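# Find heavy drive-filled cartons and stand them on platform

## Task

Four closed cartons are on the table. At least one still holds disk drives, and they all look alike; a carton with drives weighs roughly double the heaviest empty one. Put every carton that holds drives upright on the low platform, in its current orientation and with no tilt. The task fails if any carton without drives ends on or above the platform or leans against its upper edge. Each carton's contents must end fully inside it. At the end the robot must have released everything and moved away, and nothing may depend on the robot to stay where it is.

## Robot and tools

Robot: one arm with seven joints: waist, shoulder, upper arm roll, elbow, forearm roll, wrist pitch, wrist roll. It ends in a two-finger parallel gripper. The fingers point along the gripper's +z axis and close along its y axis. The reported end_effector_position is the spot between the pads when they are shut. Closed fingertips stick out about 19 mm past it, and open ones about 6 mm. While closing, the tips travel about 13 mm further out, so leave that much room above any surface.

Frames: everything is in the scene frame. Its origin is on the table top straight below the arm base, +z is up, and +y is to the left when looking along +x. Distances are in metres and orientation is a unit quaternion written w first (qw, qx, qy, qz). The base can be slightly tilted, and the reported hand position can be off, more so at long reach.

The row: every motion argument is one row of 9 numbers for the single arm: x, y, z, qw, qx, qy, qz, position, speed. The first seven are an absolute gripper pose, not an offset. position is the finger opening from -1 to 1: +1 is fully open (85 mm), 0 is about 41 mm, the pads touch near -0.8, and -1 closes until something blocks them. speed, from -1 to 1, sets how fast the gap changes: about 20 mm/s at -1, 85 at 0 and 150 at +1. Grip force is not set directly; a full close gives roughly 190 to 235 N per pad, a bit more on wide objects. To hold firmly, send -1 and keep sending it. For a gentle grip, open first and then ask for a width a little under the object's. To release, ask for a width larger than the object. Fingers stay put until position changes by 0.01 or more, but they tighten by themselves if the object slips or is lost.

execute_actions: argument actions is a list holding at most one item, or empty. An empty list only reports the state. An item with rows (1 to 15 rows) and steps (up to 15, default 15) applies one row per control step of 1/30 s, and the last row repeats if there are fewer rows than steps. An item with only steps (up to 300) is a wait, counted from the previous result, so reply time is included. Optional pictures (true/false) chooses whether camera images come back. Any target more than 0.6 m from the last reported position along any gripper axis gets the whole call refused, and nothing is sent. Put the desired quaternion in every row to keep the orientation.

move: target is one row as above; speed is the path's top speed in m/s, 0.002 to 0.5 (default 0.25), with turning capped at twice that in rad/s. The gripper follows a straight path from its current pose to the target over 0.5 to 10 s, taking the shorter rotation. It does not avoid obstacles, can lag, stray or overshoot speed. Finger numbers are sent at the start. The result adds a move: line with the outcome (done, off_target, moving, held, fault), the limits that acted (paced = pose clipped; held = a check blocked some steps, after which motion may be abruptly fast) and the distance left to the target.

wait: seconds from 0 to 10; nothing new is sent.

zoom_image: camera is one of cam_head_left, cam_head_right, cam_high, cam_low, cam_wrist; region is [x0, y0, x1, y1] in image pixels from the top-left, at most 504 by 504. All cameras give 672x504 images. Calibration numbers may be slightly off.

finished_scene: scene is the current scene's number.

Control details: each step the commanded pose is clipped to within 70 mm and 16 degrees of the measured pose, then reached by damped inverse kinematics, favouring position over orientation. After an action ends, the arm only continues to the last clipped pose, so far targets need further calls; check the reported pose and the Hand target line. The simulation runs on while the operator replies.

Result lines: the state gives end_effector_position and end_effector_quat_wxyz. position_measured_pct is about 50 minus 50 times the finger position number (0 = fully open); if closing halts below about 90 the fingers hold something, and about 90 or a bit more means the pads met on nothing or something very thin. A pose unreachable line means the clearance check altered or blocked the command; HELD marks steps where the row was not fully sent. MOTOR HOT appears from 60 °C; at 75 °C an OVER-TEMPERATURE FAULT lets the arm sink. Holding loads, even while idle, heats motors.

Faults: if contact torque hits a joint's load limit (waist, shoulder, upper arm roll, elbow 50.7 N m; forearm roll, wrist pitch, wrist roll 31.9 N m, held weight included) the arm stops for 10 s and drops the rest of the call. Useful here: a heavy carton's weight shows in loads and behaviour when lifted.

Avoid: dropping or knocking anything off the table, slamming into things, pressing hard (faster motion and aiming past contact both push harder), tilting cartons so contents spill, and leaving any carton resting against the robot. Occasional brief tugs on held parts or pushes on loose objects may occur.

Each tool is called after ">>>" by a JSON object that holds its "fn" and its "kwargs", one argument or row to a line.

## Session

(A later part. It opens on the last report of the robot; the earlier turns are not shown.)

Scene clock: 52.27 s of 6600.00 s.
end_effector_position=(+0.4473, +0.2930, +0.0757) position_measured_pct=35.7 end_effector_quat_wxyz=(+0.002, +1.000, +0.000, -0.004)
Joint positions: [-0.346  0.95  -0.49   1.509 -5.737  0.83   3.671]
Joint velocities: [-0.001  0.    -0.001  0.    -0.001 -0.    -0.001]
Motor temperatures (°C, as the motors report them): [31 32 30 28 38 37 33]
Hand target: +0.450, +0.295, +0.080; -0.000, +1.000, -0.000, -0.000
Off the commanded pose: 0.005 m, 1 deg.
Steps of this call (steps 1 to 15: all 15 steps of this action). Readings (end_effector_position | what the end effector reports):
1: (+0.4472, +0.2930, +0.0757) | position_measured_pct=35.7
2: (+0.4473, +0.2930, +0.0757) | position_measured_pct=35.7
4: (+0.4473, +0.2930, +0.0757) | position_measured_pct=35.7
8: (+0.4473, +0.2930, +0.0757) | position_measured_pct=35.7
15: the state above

>>> {"fn": "move", "kwargs": {
  "target": [0.451, 0.297, 0.062, 0, 1, 0, 0, -1, 0],
  "speed": 0.03
}}

>>> {"fn": "execute_actions", "kwargs": {
  "actions": [
    {"rows":[[0.451,0.296,0.062,0,1,0,0,0.7,0]],"steps":10}
  ],
  "pictures": false
}}

>>> {"fn": "move", "kwargs": {
  "target": [0.45, 0.296, 0.11, 0, 1, 0, 0, 0.7, 0],
  "speed": 0.1
}}

>>> {"fn": "move", "kwargs": {
  "target": [0.445, 0.21, 0.11, 0, 1, 0, 0, 0.7, 0],
  "speed": 0.15
}}

Scene clock: 59.73 s of 6600.00 s.
end_effector_position=(+0.4503, +0.2960, +0.0626) position_measured_pct=35.7 end_effector_quat_wxyz=(+0.001, +1.000, -0.000, -0.001)
Joint positions: [-0.356  0.974 -0.478  1.504 -5.722  0.805  3.66 ]
Joint velocities: [-0.    -0.     0.    -0.    -0.     0.    -0.001]
Motor temperatures (°C, as the motors report them): [31 32 30 28 38 37 33]
Hand target: +0.451, +0.297, +0.062; -0.000, +1.000, +0.000, +0.000
Off the commanded pose: 0.001 m, 0 deg.
After step 90, 3.73 s passed at rest.
move: done
camera_calibration (this result's frames):
cam_wrist: T_world_to_cam=[[-0.0570366, -0.996519, -0.0608003, 0.339494], [-0.99787, 0.0549703, 0.0351334, 0.490388], [-0.0316689, 0.0626747, -0.997531, 0.200686], [0, 0, 0, 1]] pos_world=[0.515063, 0.298778, 0.203603]

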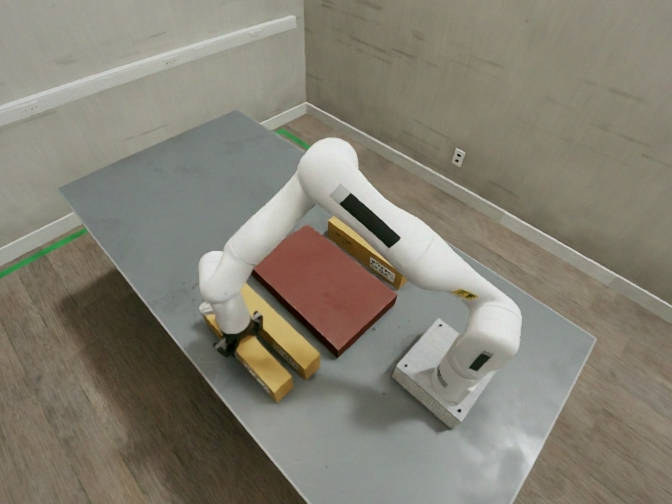

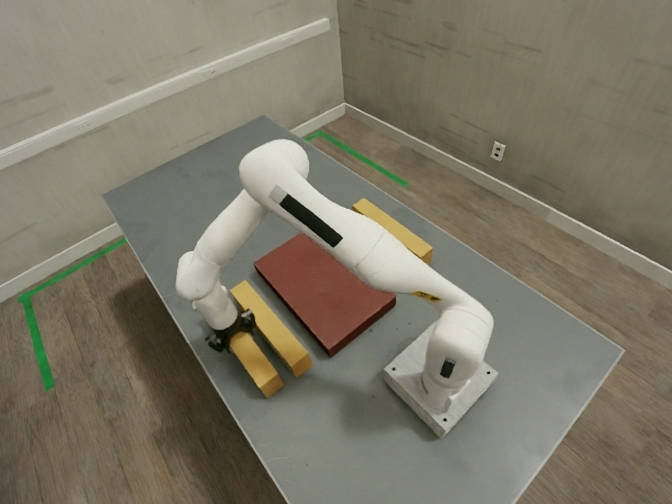

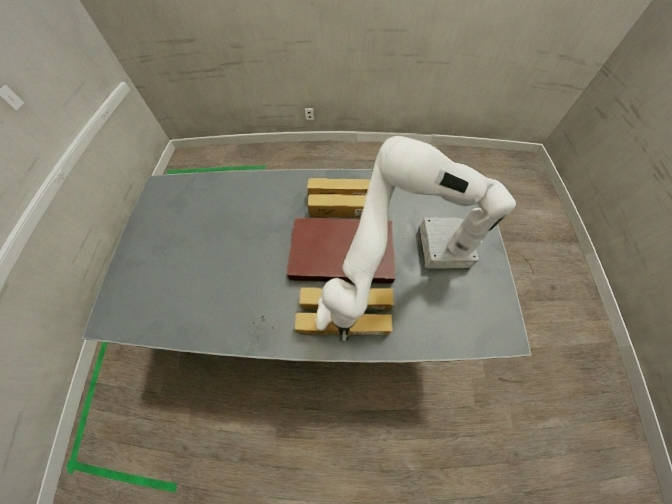

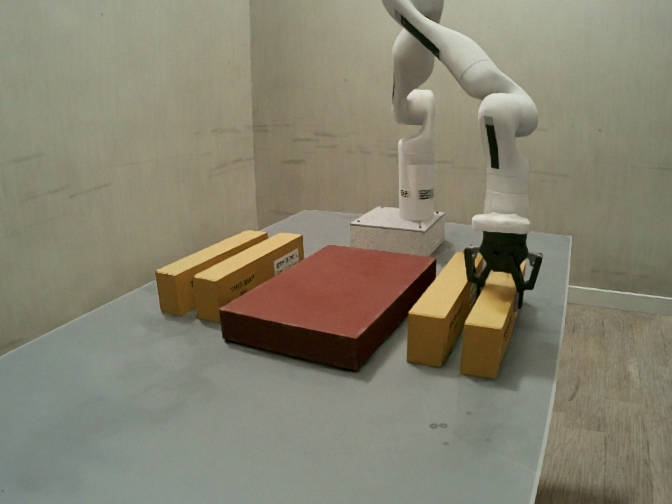

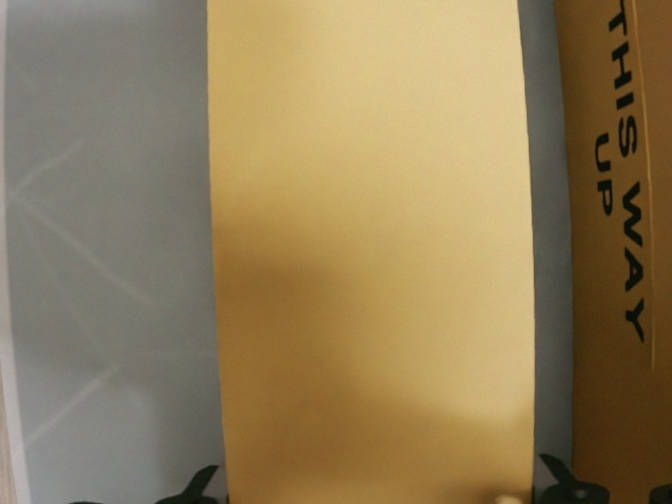

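Scene clock: 60.07 s of 6600.00 s.
end_effector_position=(+0.4510, +0.2960, +0.0620) position_measured_pct=16.3 end_effector_quat_wxyz=(-0.000, +1.000, +0.000, +0.000)
Joint positions: [-0.355  0.975 -0.478  1.504 -5.721  0.801  3.661]
Joint velocities: [ 0.    -0.001  0.001 -0.    -0.     0.    -0.   ]
Motor temperatures (°C, as the motors report them): [31 32 30 28 38 37 33]
Hand target: +0.451, +0.296, +0.062; +0.000, +1.000, +0.000, +0.000
Off the commanded pose: 0.000 m, 0 deg.
Steps of this call (steps 1 to 10: all 10 steps of this action). Readings (end_effector_position | what the end effector reports):
1: (+0.4503, +0.2958, +0.0626) | position_measured_pct=35.7
2: (+0.4503, +0.2957, +0.0621) | position_measured_pct=35.7
4: (+0.4506, +0.2958, +0.0618) | position_measured_pct=31.3
8: (+0.4510, +0.2960, +0.0620) | position_measured_pct=19.8
10: the state above

Scene clock: 61.10 s of 6600.00 s.
end_effector_position=(+0.4497, +0.2960, +0.1099) position_measured_pct=15.1 end_effector_quat_wxyz=(+0.000, +1.000, +0.000, -0.000)
Joint positions: [-0.336  0.896 -0.514  1.494 -5.763  0.89   3.69 ]
Joint velocities: [ 0.002 -0.003  0.     0.    -0.     0.001  0.001]
Motor temperatures (°C, as the motors report them): [31 32 30 28 38 37 33]
Hand target: +0.450, +0.296, +0.110; -0.000, +1.000, -0.000, -0.000
Off the commanded pose: 0.000 m, 0 deg.
move: done
camera_calibration (this result's frames):
cam_wrist: T_world_to_cam=[[-0.0568247, -0.99639, -0.0630685, 0.342504], [-0.997909, 0.0547347, 0.0343875, 0.488347], [-0.0308113, 0.0648907, -0.997417, 0.246779], [0, 0, 0, 1]] pos_world=[0.514392, 0.298525, 0.25095]

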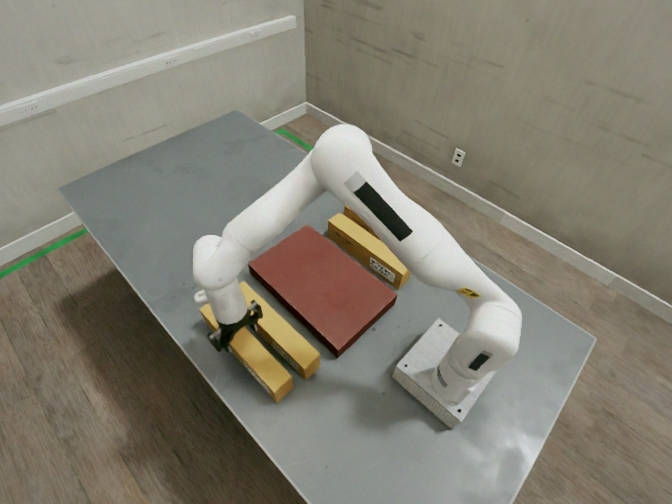

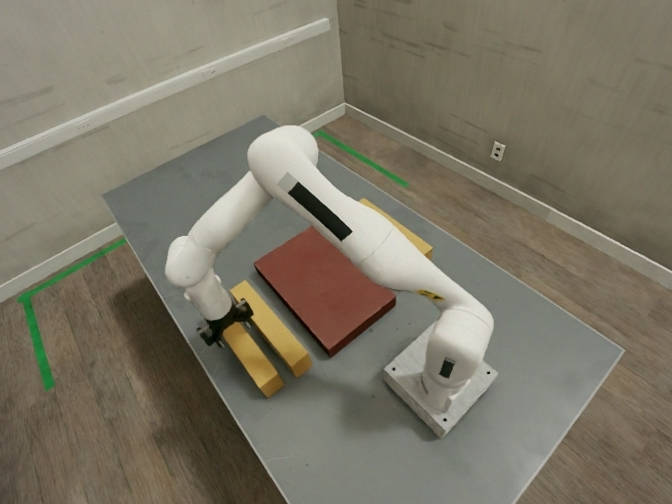

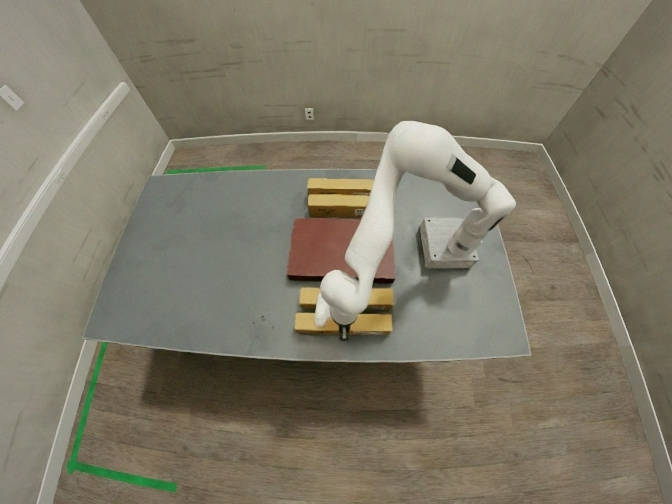

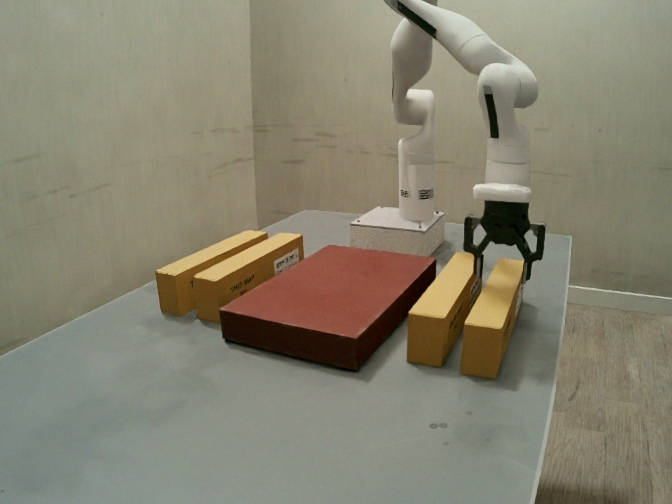

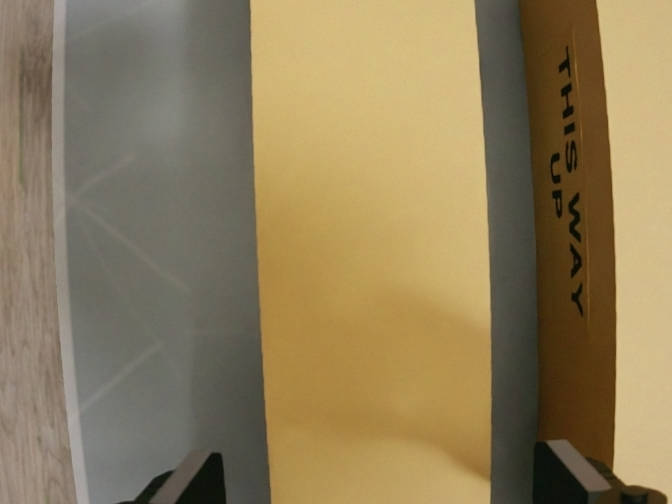

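Scene clock: 62.00 s of 6600.00 s.
end_effector_position=(+0.4451, +0.2103, +0.1096) position_measured_pct=15.1 end_effector_quat_wxyz=(+0.000, +1.000, +0.001, -0.000)
Joint positions: [-0.172  0.823 -0.516  1.674 -5.745  0.789  3.774]
Joint velocities: [ 0.008 -0.006  0.002  0.001 -0.002 -0.001  0.005]
Motor temperatures (°C, as the motors report them): [31 32 30 28 38 37 33]
Hand target: +0.445, +0.210, +0.110; +0.000, +1.000, +0.000, +0.000
Off the commanded pose: 0.000 m, 0 deg.
move: done
camera_calibration (this result's frames):
cam_wrist: T_world_to_cam=[[-0.055862, -0.996472, -0.0626384, 0.256361], [-0.997963, 0.0537904, 0.0342856, 0.488616], [-0.0307952, 0.0644261, -0.997447, 0.252073], [0, 0, 0, 1]] pos_world=[0.509705, 0.212933, 0.250735]

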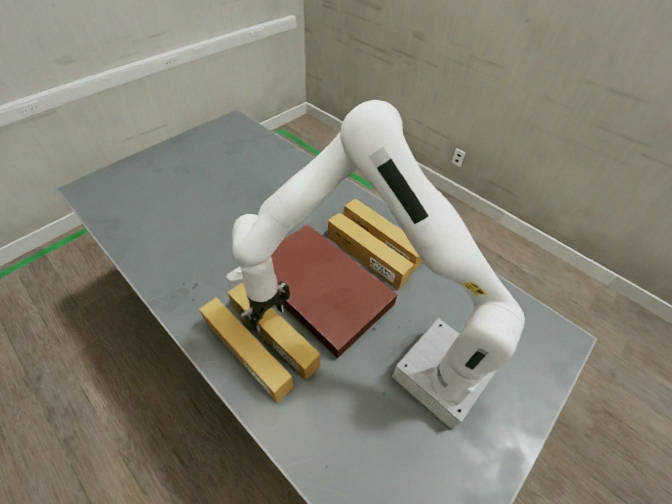

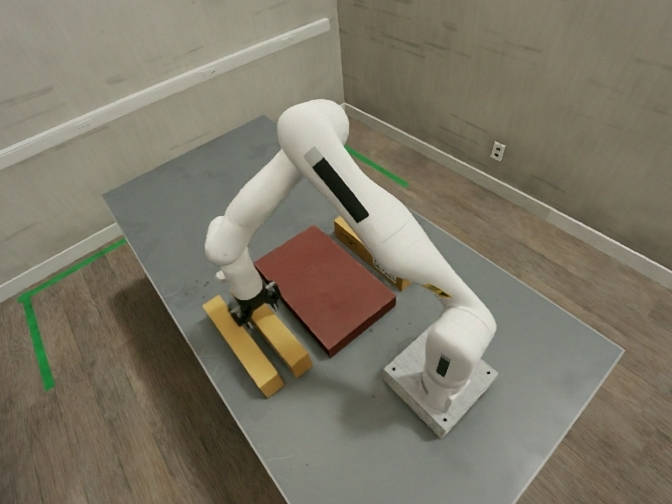

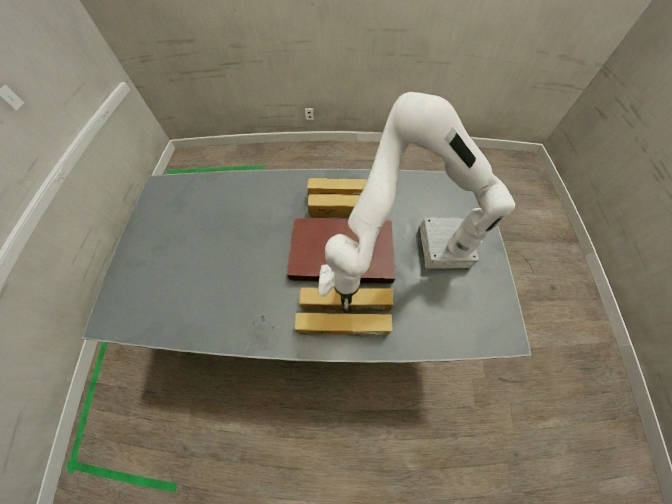

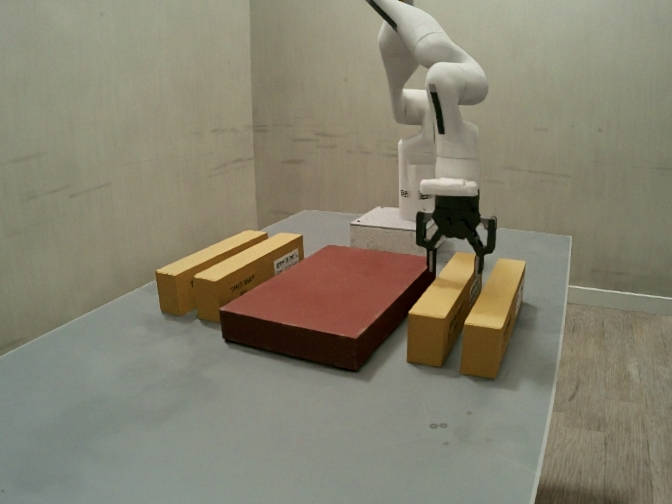

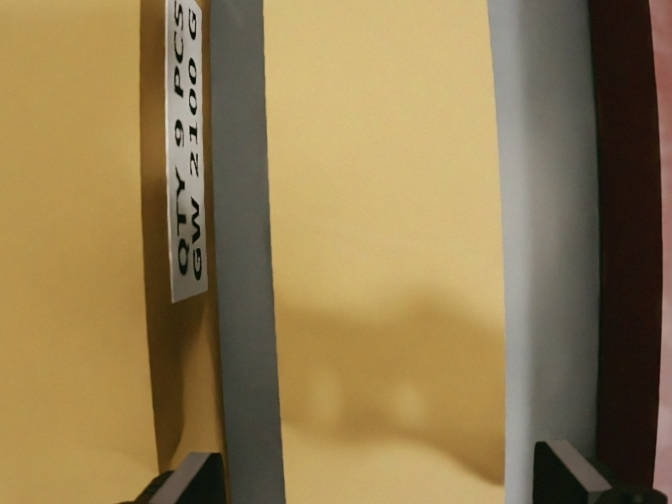

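>>> {"fn": "execute_actions", "kwargs": {
  "actions": [
    {"rows":[[0.445,0.2065,0.105,0,1,0,0,0.7,0],[0.445,0.2065,0.10,0,1,0,0,0.7,0],[0.445,0.2065,0.096,0,1,0,0,0.7,0],[0.445,0.2065,0.092,0,1,0,0,0.7,0],[0.445,0.2065,0.088,0,1,0,0,0.7,0],[0.445,0.2065,0.084,0,1,0,0,0.7,0],[0.445,0.2065,0.08,0,1,0,0,0.7,0],[0.445,0.2065,0.076,0,1,0,0,0.7,0],[0.445,0.2065,0.072,0,1,0,0,0.7,0],[0.445,0.2065,0.068,0,1,0,0,0.7,0],[0.445,0.2065,0.065,0,1,0,0,0.7,0],[0.445,0.2065,0.063,0,1,0,0,0.7,0],[0.445,0.2065,0.062,0,1,0,0,0.7,0]],"steps":15}
  ],
  "pictures": false
}}

>>> {"fn": "execute_actions", "kwargs": {
  "actions": [
    {"rows":[[0.445,0.2065,0.062,0,1,0,0,-1,0]],"steps":15}
  ],
  "pictures": false
}}

>>> {"fn": "move", "kwargs": {
  "target": [0.445, 0.2065, 0.08, 0, 1, 0, 0, -1, 0],
  "speed": 0.04
}}

Scene clock: 76.30 s of 6600.00 s.
end_effector_position=(+0.4456, +0.2058, +0.0627) position_measured_pct=15.1 end_effector_quat_wxyz=(+0.000, +1.000, -0.000, +0.001)
Joint positions: [-0.193  0.903 -0.465  1.695 -5.689  0.687  3.734]
Joint velocities: [-0.003  0.008  0.012 -0.004  0.011 -0.014 -0.004]
Motor temperatures (°C, as the motors report them): [31 33 30 28 38 37 33]
Hand target: +0.445, +0.207, +0.062; +0.000, +1.000, +0.000, +0.000
Off the commanded pose: 0.001 m, 0 deg.
Steps of this call (steps 1 to 90: nothing new was sent; then 10.80 s passed at rest; steps 91 to 105: all 15 steps of this action). Readings (end_effector_position | what the end effector reports):
91: (+0.4453, +0.2095, +0.1093) | position_measured_pct=15.1
92: (+0.4450, +0.2087, +0.1066) | position_measured_pct=15.1
94: (+0.4445, +0.2071, +0.0979) | position_measured_pct=15.1
98: (+0.4447, +0.2067, +0.0822) | position_measured_pct=15.1
105: the state above

Scene clock: 76.80 s of 6600.00 s.
end_effector_position=(+0.4451, +0.2062, +0.0627) position_measured_pct=36.1 end_effector_quat_wxyz=(+0.000, +1.000, +0.000, +0.000)
Joint positions: [-0.194  0.903 -0.466  1.696 -5.688  0.687  3.734]
Joint velocities: [ 0.     0.001 -0.     0.     0.     0.     0.001]
Motor temperatures (°C, as the motors report them): [31 33 30 28 38 37 33]
Hand target: +0.445, +0.206, +0.062; -0.000, +1.000, -0.000, -0.000
Off the commanded pose: 0.001 m, 0 deg.
Steps of this call (steps 1 to 15: all 15 steps of this action). Readings (end_effector_position | what the end effector reports):
1: (+0.4457, +0.2059, +0.0626) | position_measured_pct=15.1
2: (+0.4456, +0.2060, +0.0625) | position_measured_pct=15.5
4: (+0.4453, +0.2063, +0.0623) | position_measured_pct=19.8
8: (+0.4451, +0.2064, +0.0621) | position_measured_pct=31.0
15: the state above

Scene clock: 77.73 s of 6600.00 s.
end_effector_position=(+0.4393, +0.2036, +0.0726) position_measured_pct=36.1 end_effector_quat_wxyz=(+0.003, +1.000, +0.000, -0.008)
Joint positions: [-0.183  0.885 -0.482  1.697 -5.71   0.722  3.751]
Joint velocities: [ 0.001 -0.002  0.003  0.001  0.001  0.002  0.002]
Motor temperatures (°C, as the motors report them): [31 33 30 28 38 37 33]
Hand target: +0.445, +0.206, +0.080; -0.000, +1.000, -0.000, -0.000
Off the commanded pose: 0.010 m, 1 deg.
move: off_target
camera_calibration (this result's frames):
cam_wrist: T_world_to_cam=[[-0.0578068, -0.996769, -0.0557621, 0.247417], [-0.997234, 0.0550399, 0.0499405, 0.482829], [-0.0467101, 0.0584948, -0.997194, 0.223531], [0, 0, 0, 1]] pos_world=[0.506238, 0.206968, 0.212588]

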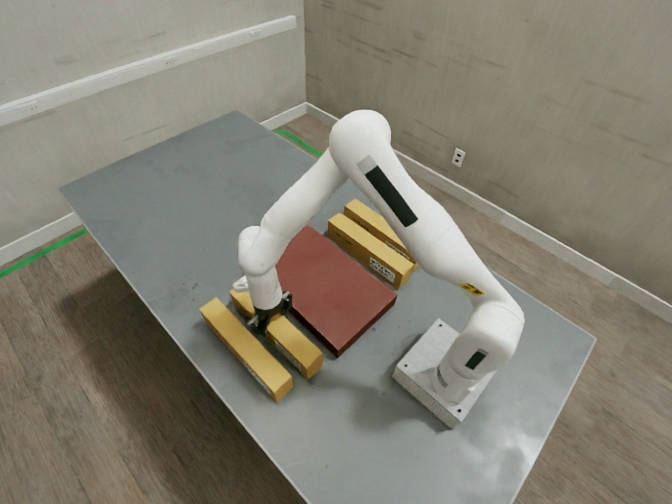

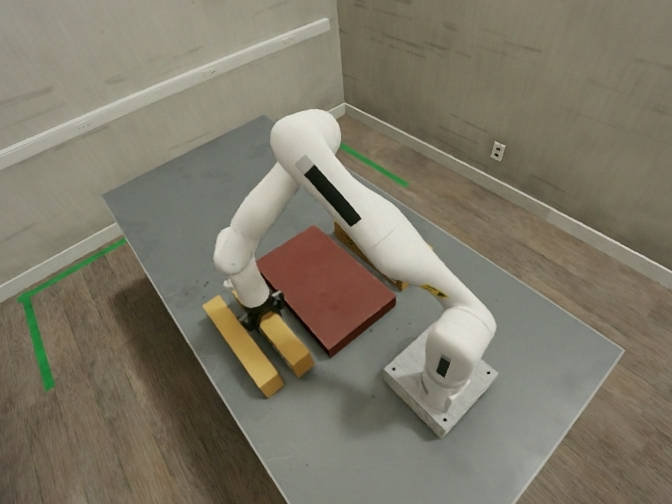

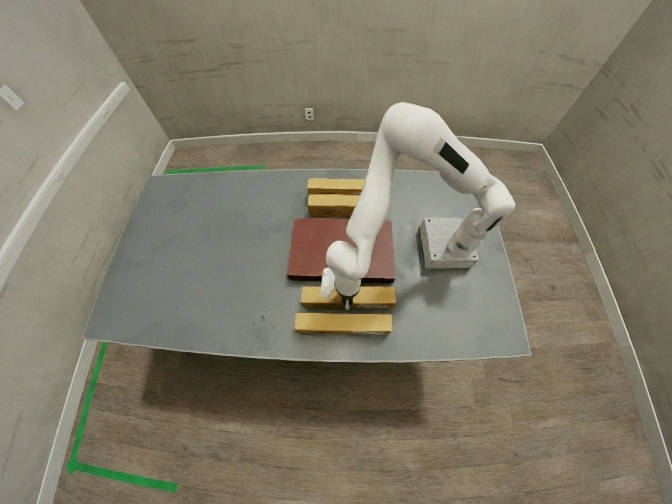

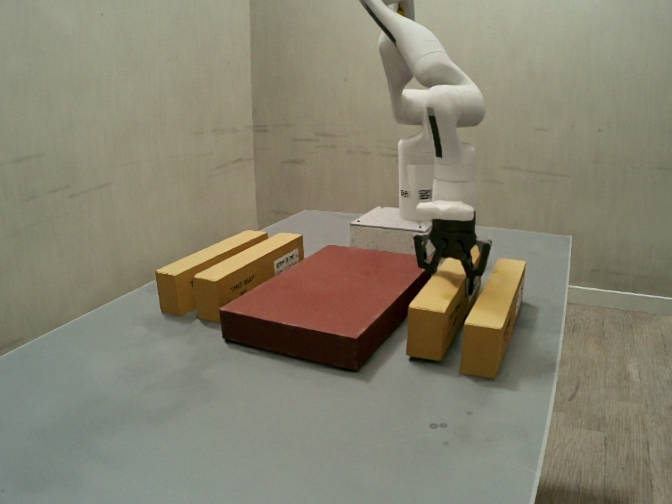

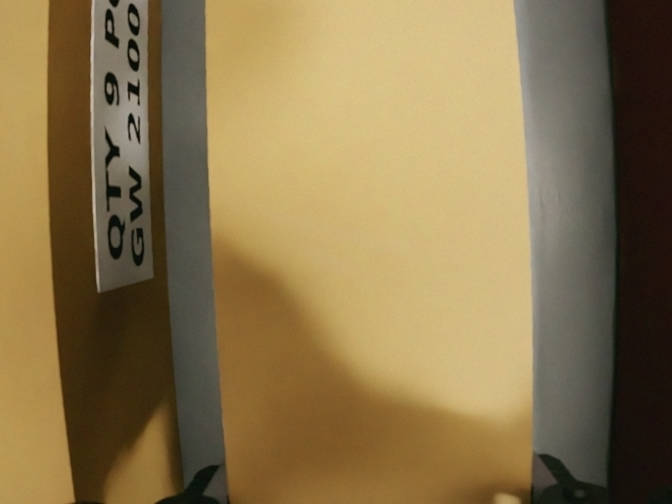

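>>> {"fn": "move", "kwargs": {
  "target": [0.45, 0.2065, 0.145, 0, 1, 0, 0, -1, 0],
  "speed": 0.1
}}

>>> {"fn": "move", "kwargs": {
  "target": [0.465, 0.088, 0.145, 0, 1, 0, 0.008, -1, 0],
  "speed": 0.12
}}

Scene clock: 88.50 s of 6600.00 s.
end_effector_position=(+0.4447, +0.2037, +0.1373) position_measured_pct=36.1 end_effector_quat_wxyz=(+0.003, +1.000, +0.000, -0.009)
Joint positions: [-0.142  0.782 -0.546  1.649 -5.786  0.871  3.819]
Joint velocities: [ 0.004 -0.     0.004  0.003  0.001  0.002 -0.   ]
Motor temperatures (°C, as the motors report them): [31 33 30 28 38 37 33]
Hand target: +0.450, +0.206, +0.145; -0.000, +1.000, -0.000, -0.000
Off the commanded pose: 0.010 m, 1 deg.
After step 90, 6.73 s passed at rest.
move: off_target
camera_calibration (this result's frames):
cam_wrist: T_world_to_cam=[[-0.0577643, -0.996781, -0.0556001, 0.251397], [-0.99719, 0.0549479, 0.0509167, 0.484757], [-0.0476976, 0.058385, -0.997154, 0.288745], [0, 0, 0, 1]] pos_world=[0.511689, 0.207093, 0.277219]

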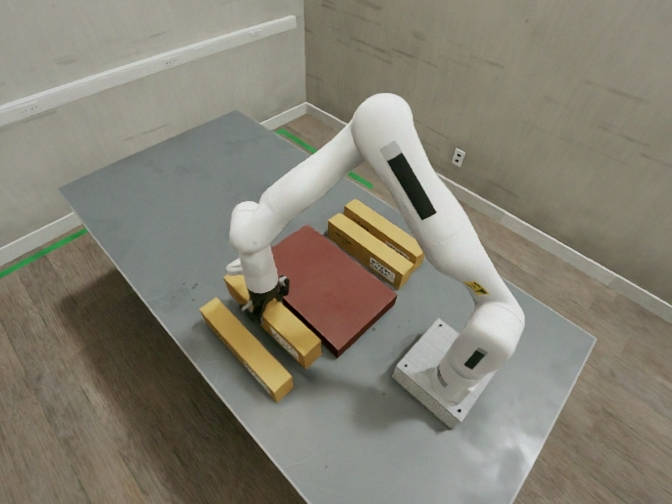

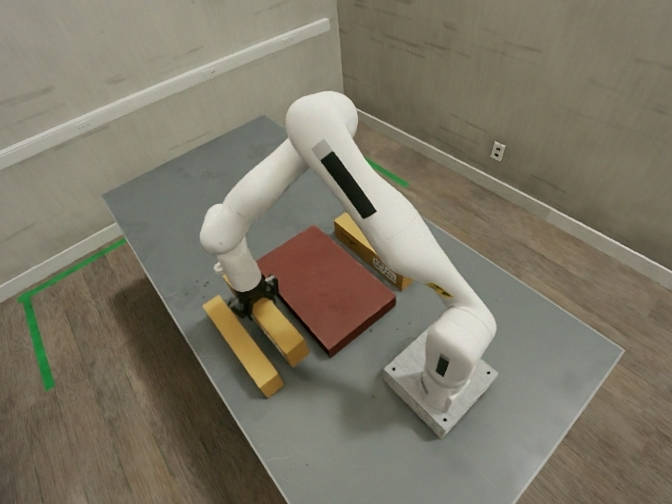

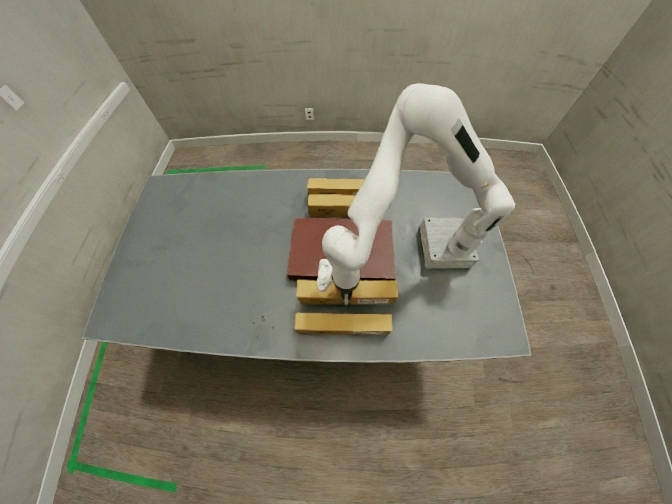

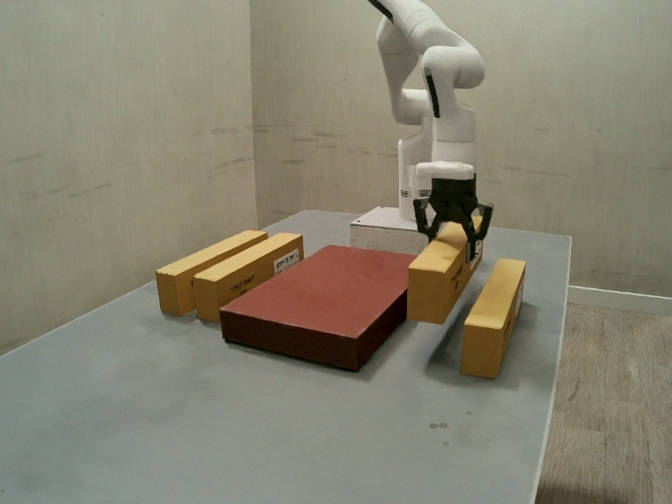

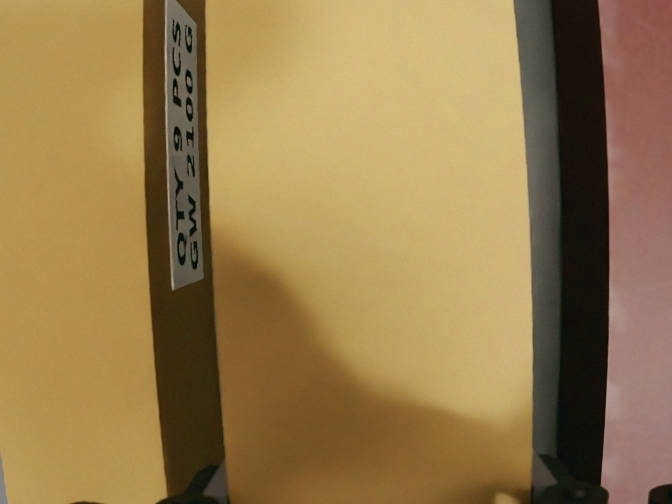

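Scene clock: 89.77 s of 6600.00 s.
end_effector_position=(+0.4598, +0.0866, +0.1378) position_measured_pct=36.1 end_effector_quat_wxyz=(+0.001, +1.000, +0.000, -0.001)
Joint positions: [ 0.114  0.739 -0.55   1.746 -5.768  0.806  4.026]
Joint velocities: [ 0.001 -0.003 -0.005 -0.001 -0.005 -0.005  0.004]
Motor temperatures (°C, as the motors report them): [31 33 30 28 38 37 33]
Hand target: +0.465, +0.088, +0.145; +0.000, +1.000, +0.000, +0.008
Off the commanded pose: 0.009 m, 1 deg.
move: off_target
camera_calibration (this result's frames):
cam_wrist: T_world_to_cam=[[-0.0564468, -0.996574, -0.0604467, 0.135625], [-0.997883, 0.0543558, 0.0356955, 0.508696], [-0.0322876, 0.0623336, -0.997533, 0.289424], [0, 0, 0, 1]] pos_world=[0.52462, 0.0894687, 0.278749]

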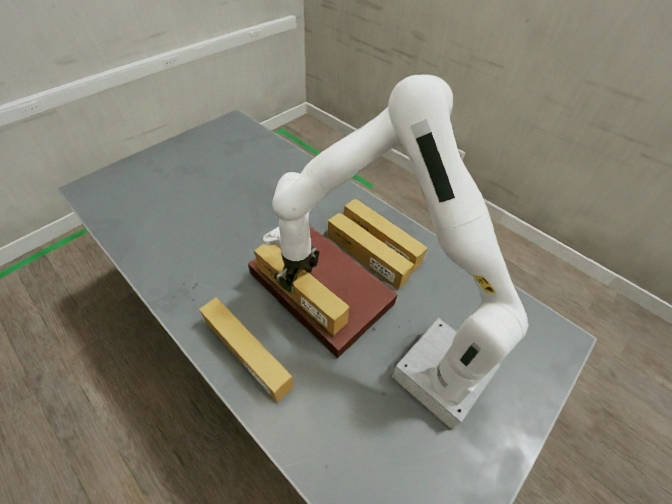

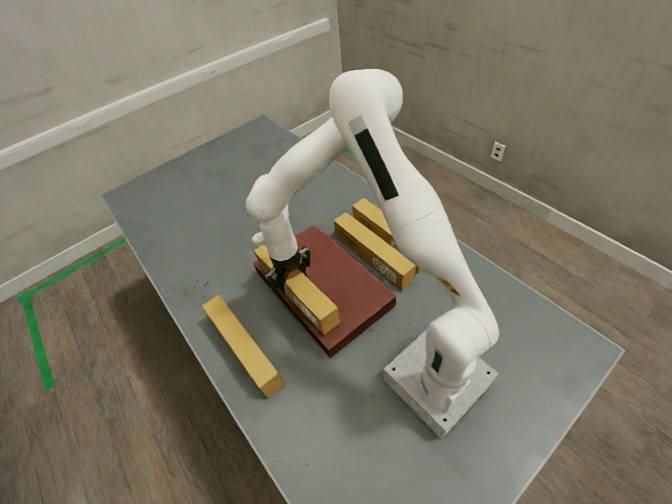

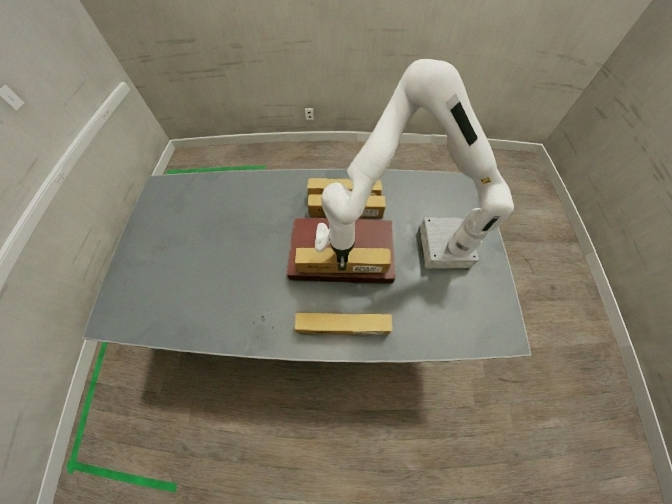

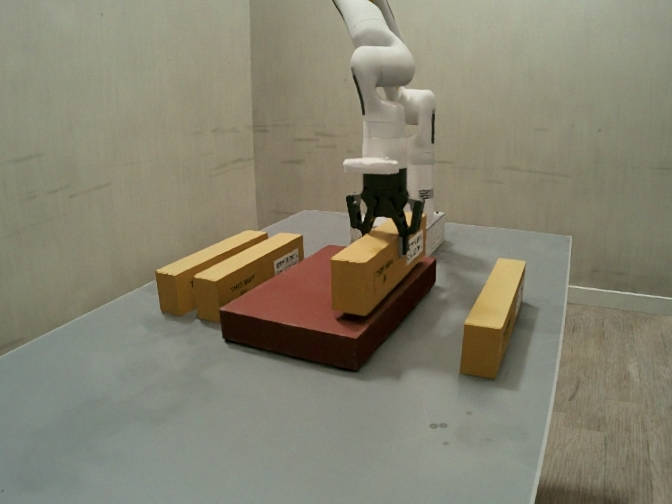

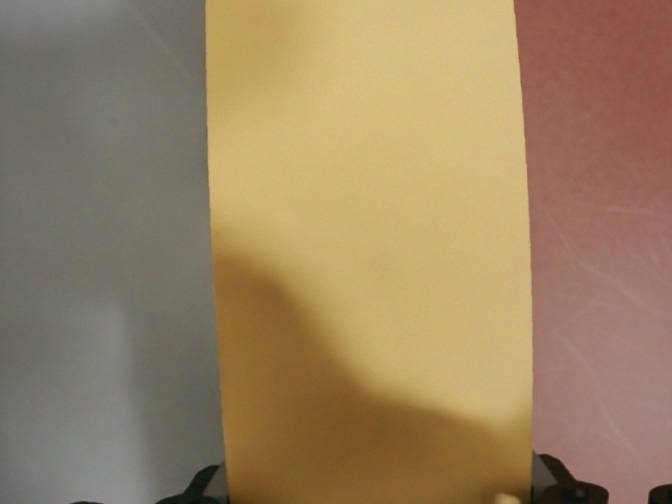

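>>> {"fn": "move", "kwargs": {
  "target": [0.463, 0.087, 0.116, 0, 1, 0, 0.004, -1, 0],
  "speed": 0.025
}}

Scene clock: 99.53 s of 6600.00 s.
end_effector_position=(+0.4602, +0.0862, +0.1221) position_measured_pct=36.1 end_effector_quat_wxyz=(+0.003, +1.000, +0.000, +0.004)
Joint positions: [ 0.099  0.761 -0.529  1.764 -5.738  0.759  3.999]
Joint velocities: [-0.001 -0.001  0.001  0.    -0.     0.001  0.   ]
Motor temperatures (°C, as the motors report them): [31 34 30 28 38 37 33]
Hand target: +0.463, +0.087, +0.116; +0.000, +1.000, +0.000, +0.004
Off the commanded pose: 0.007 m, 0 deg.
After step 90, 5.67 s passed at rest.
move: off_target
camera_calibration (this result's frames):
cam_wrist: T_world_to_cam=[[-0.0560654, -0.996724, -0.0583002, 0.133903], [-0.998162, 0.054609, 0.0262817, 0.510984], [-0.0230119, 0.0596665, -0.997953, 0.269887], [0, 0, 0, 1]] pos_world=[0.523763, 0.0894564, 0.263711]

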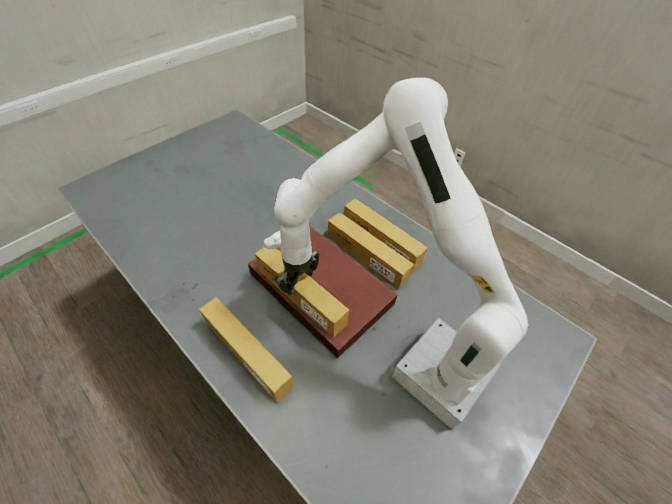

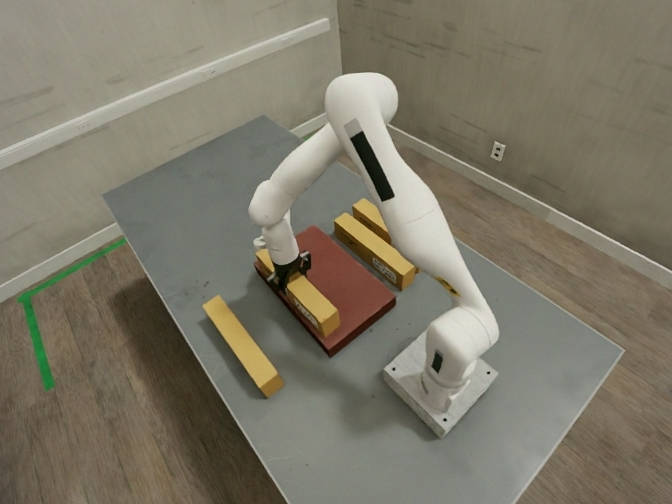

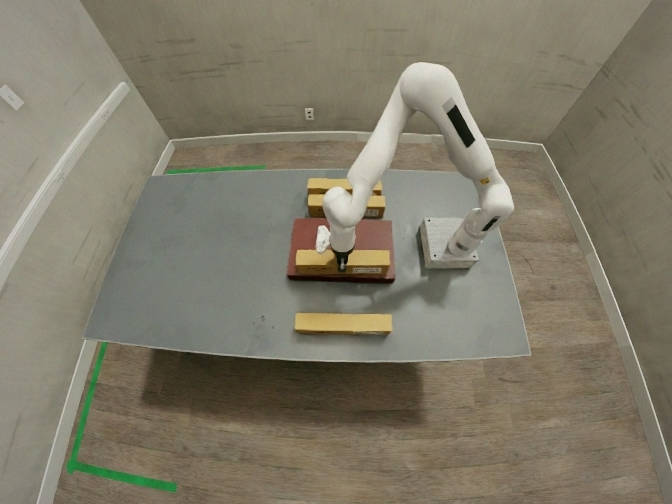

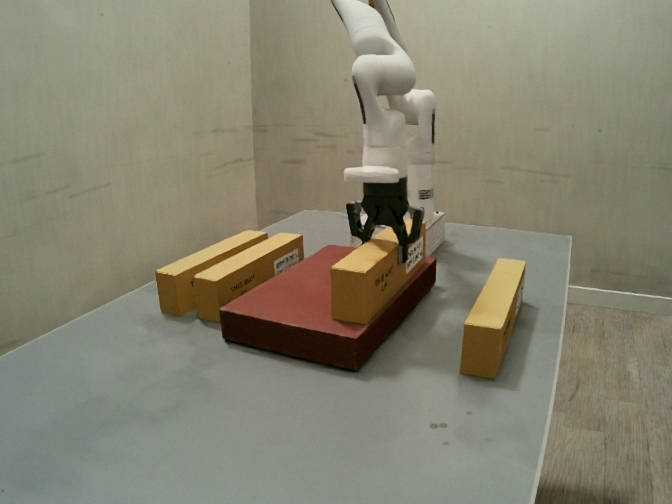

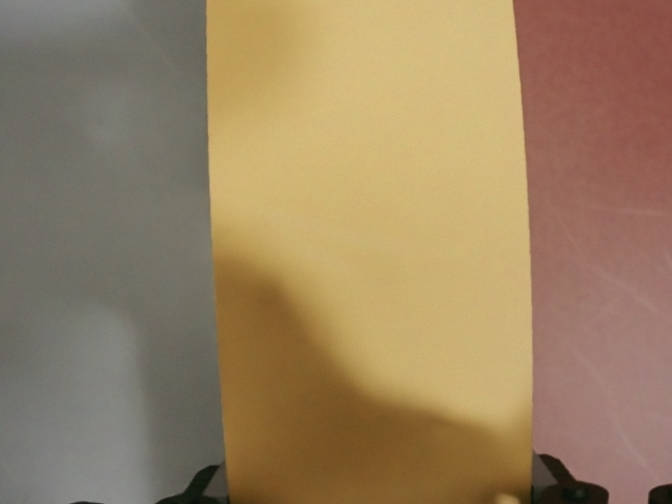

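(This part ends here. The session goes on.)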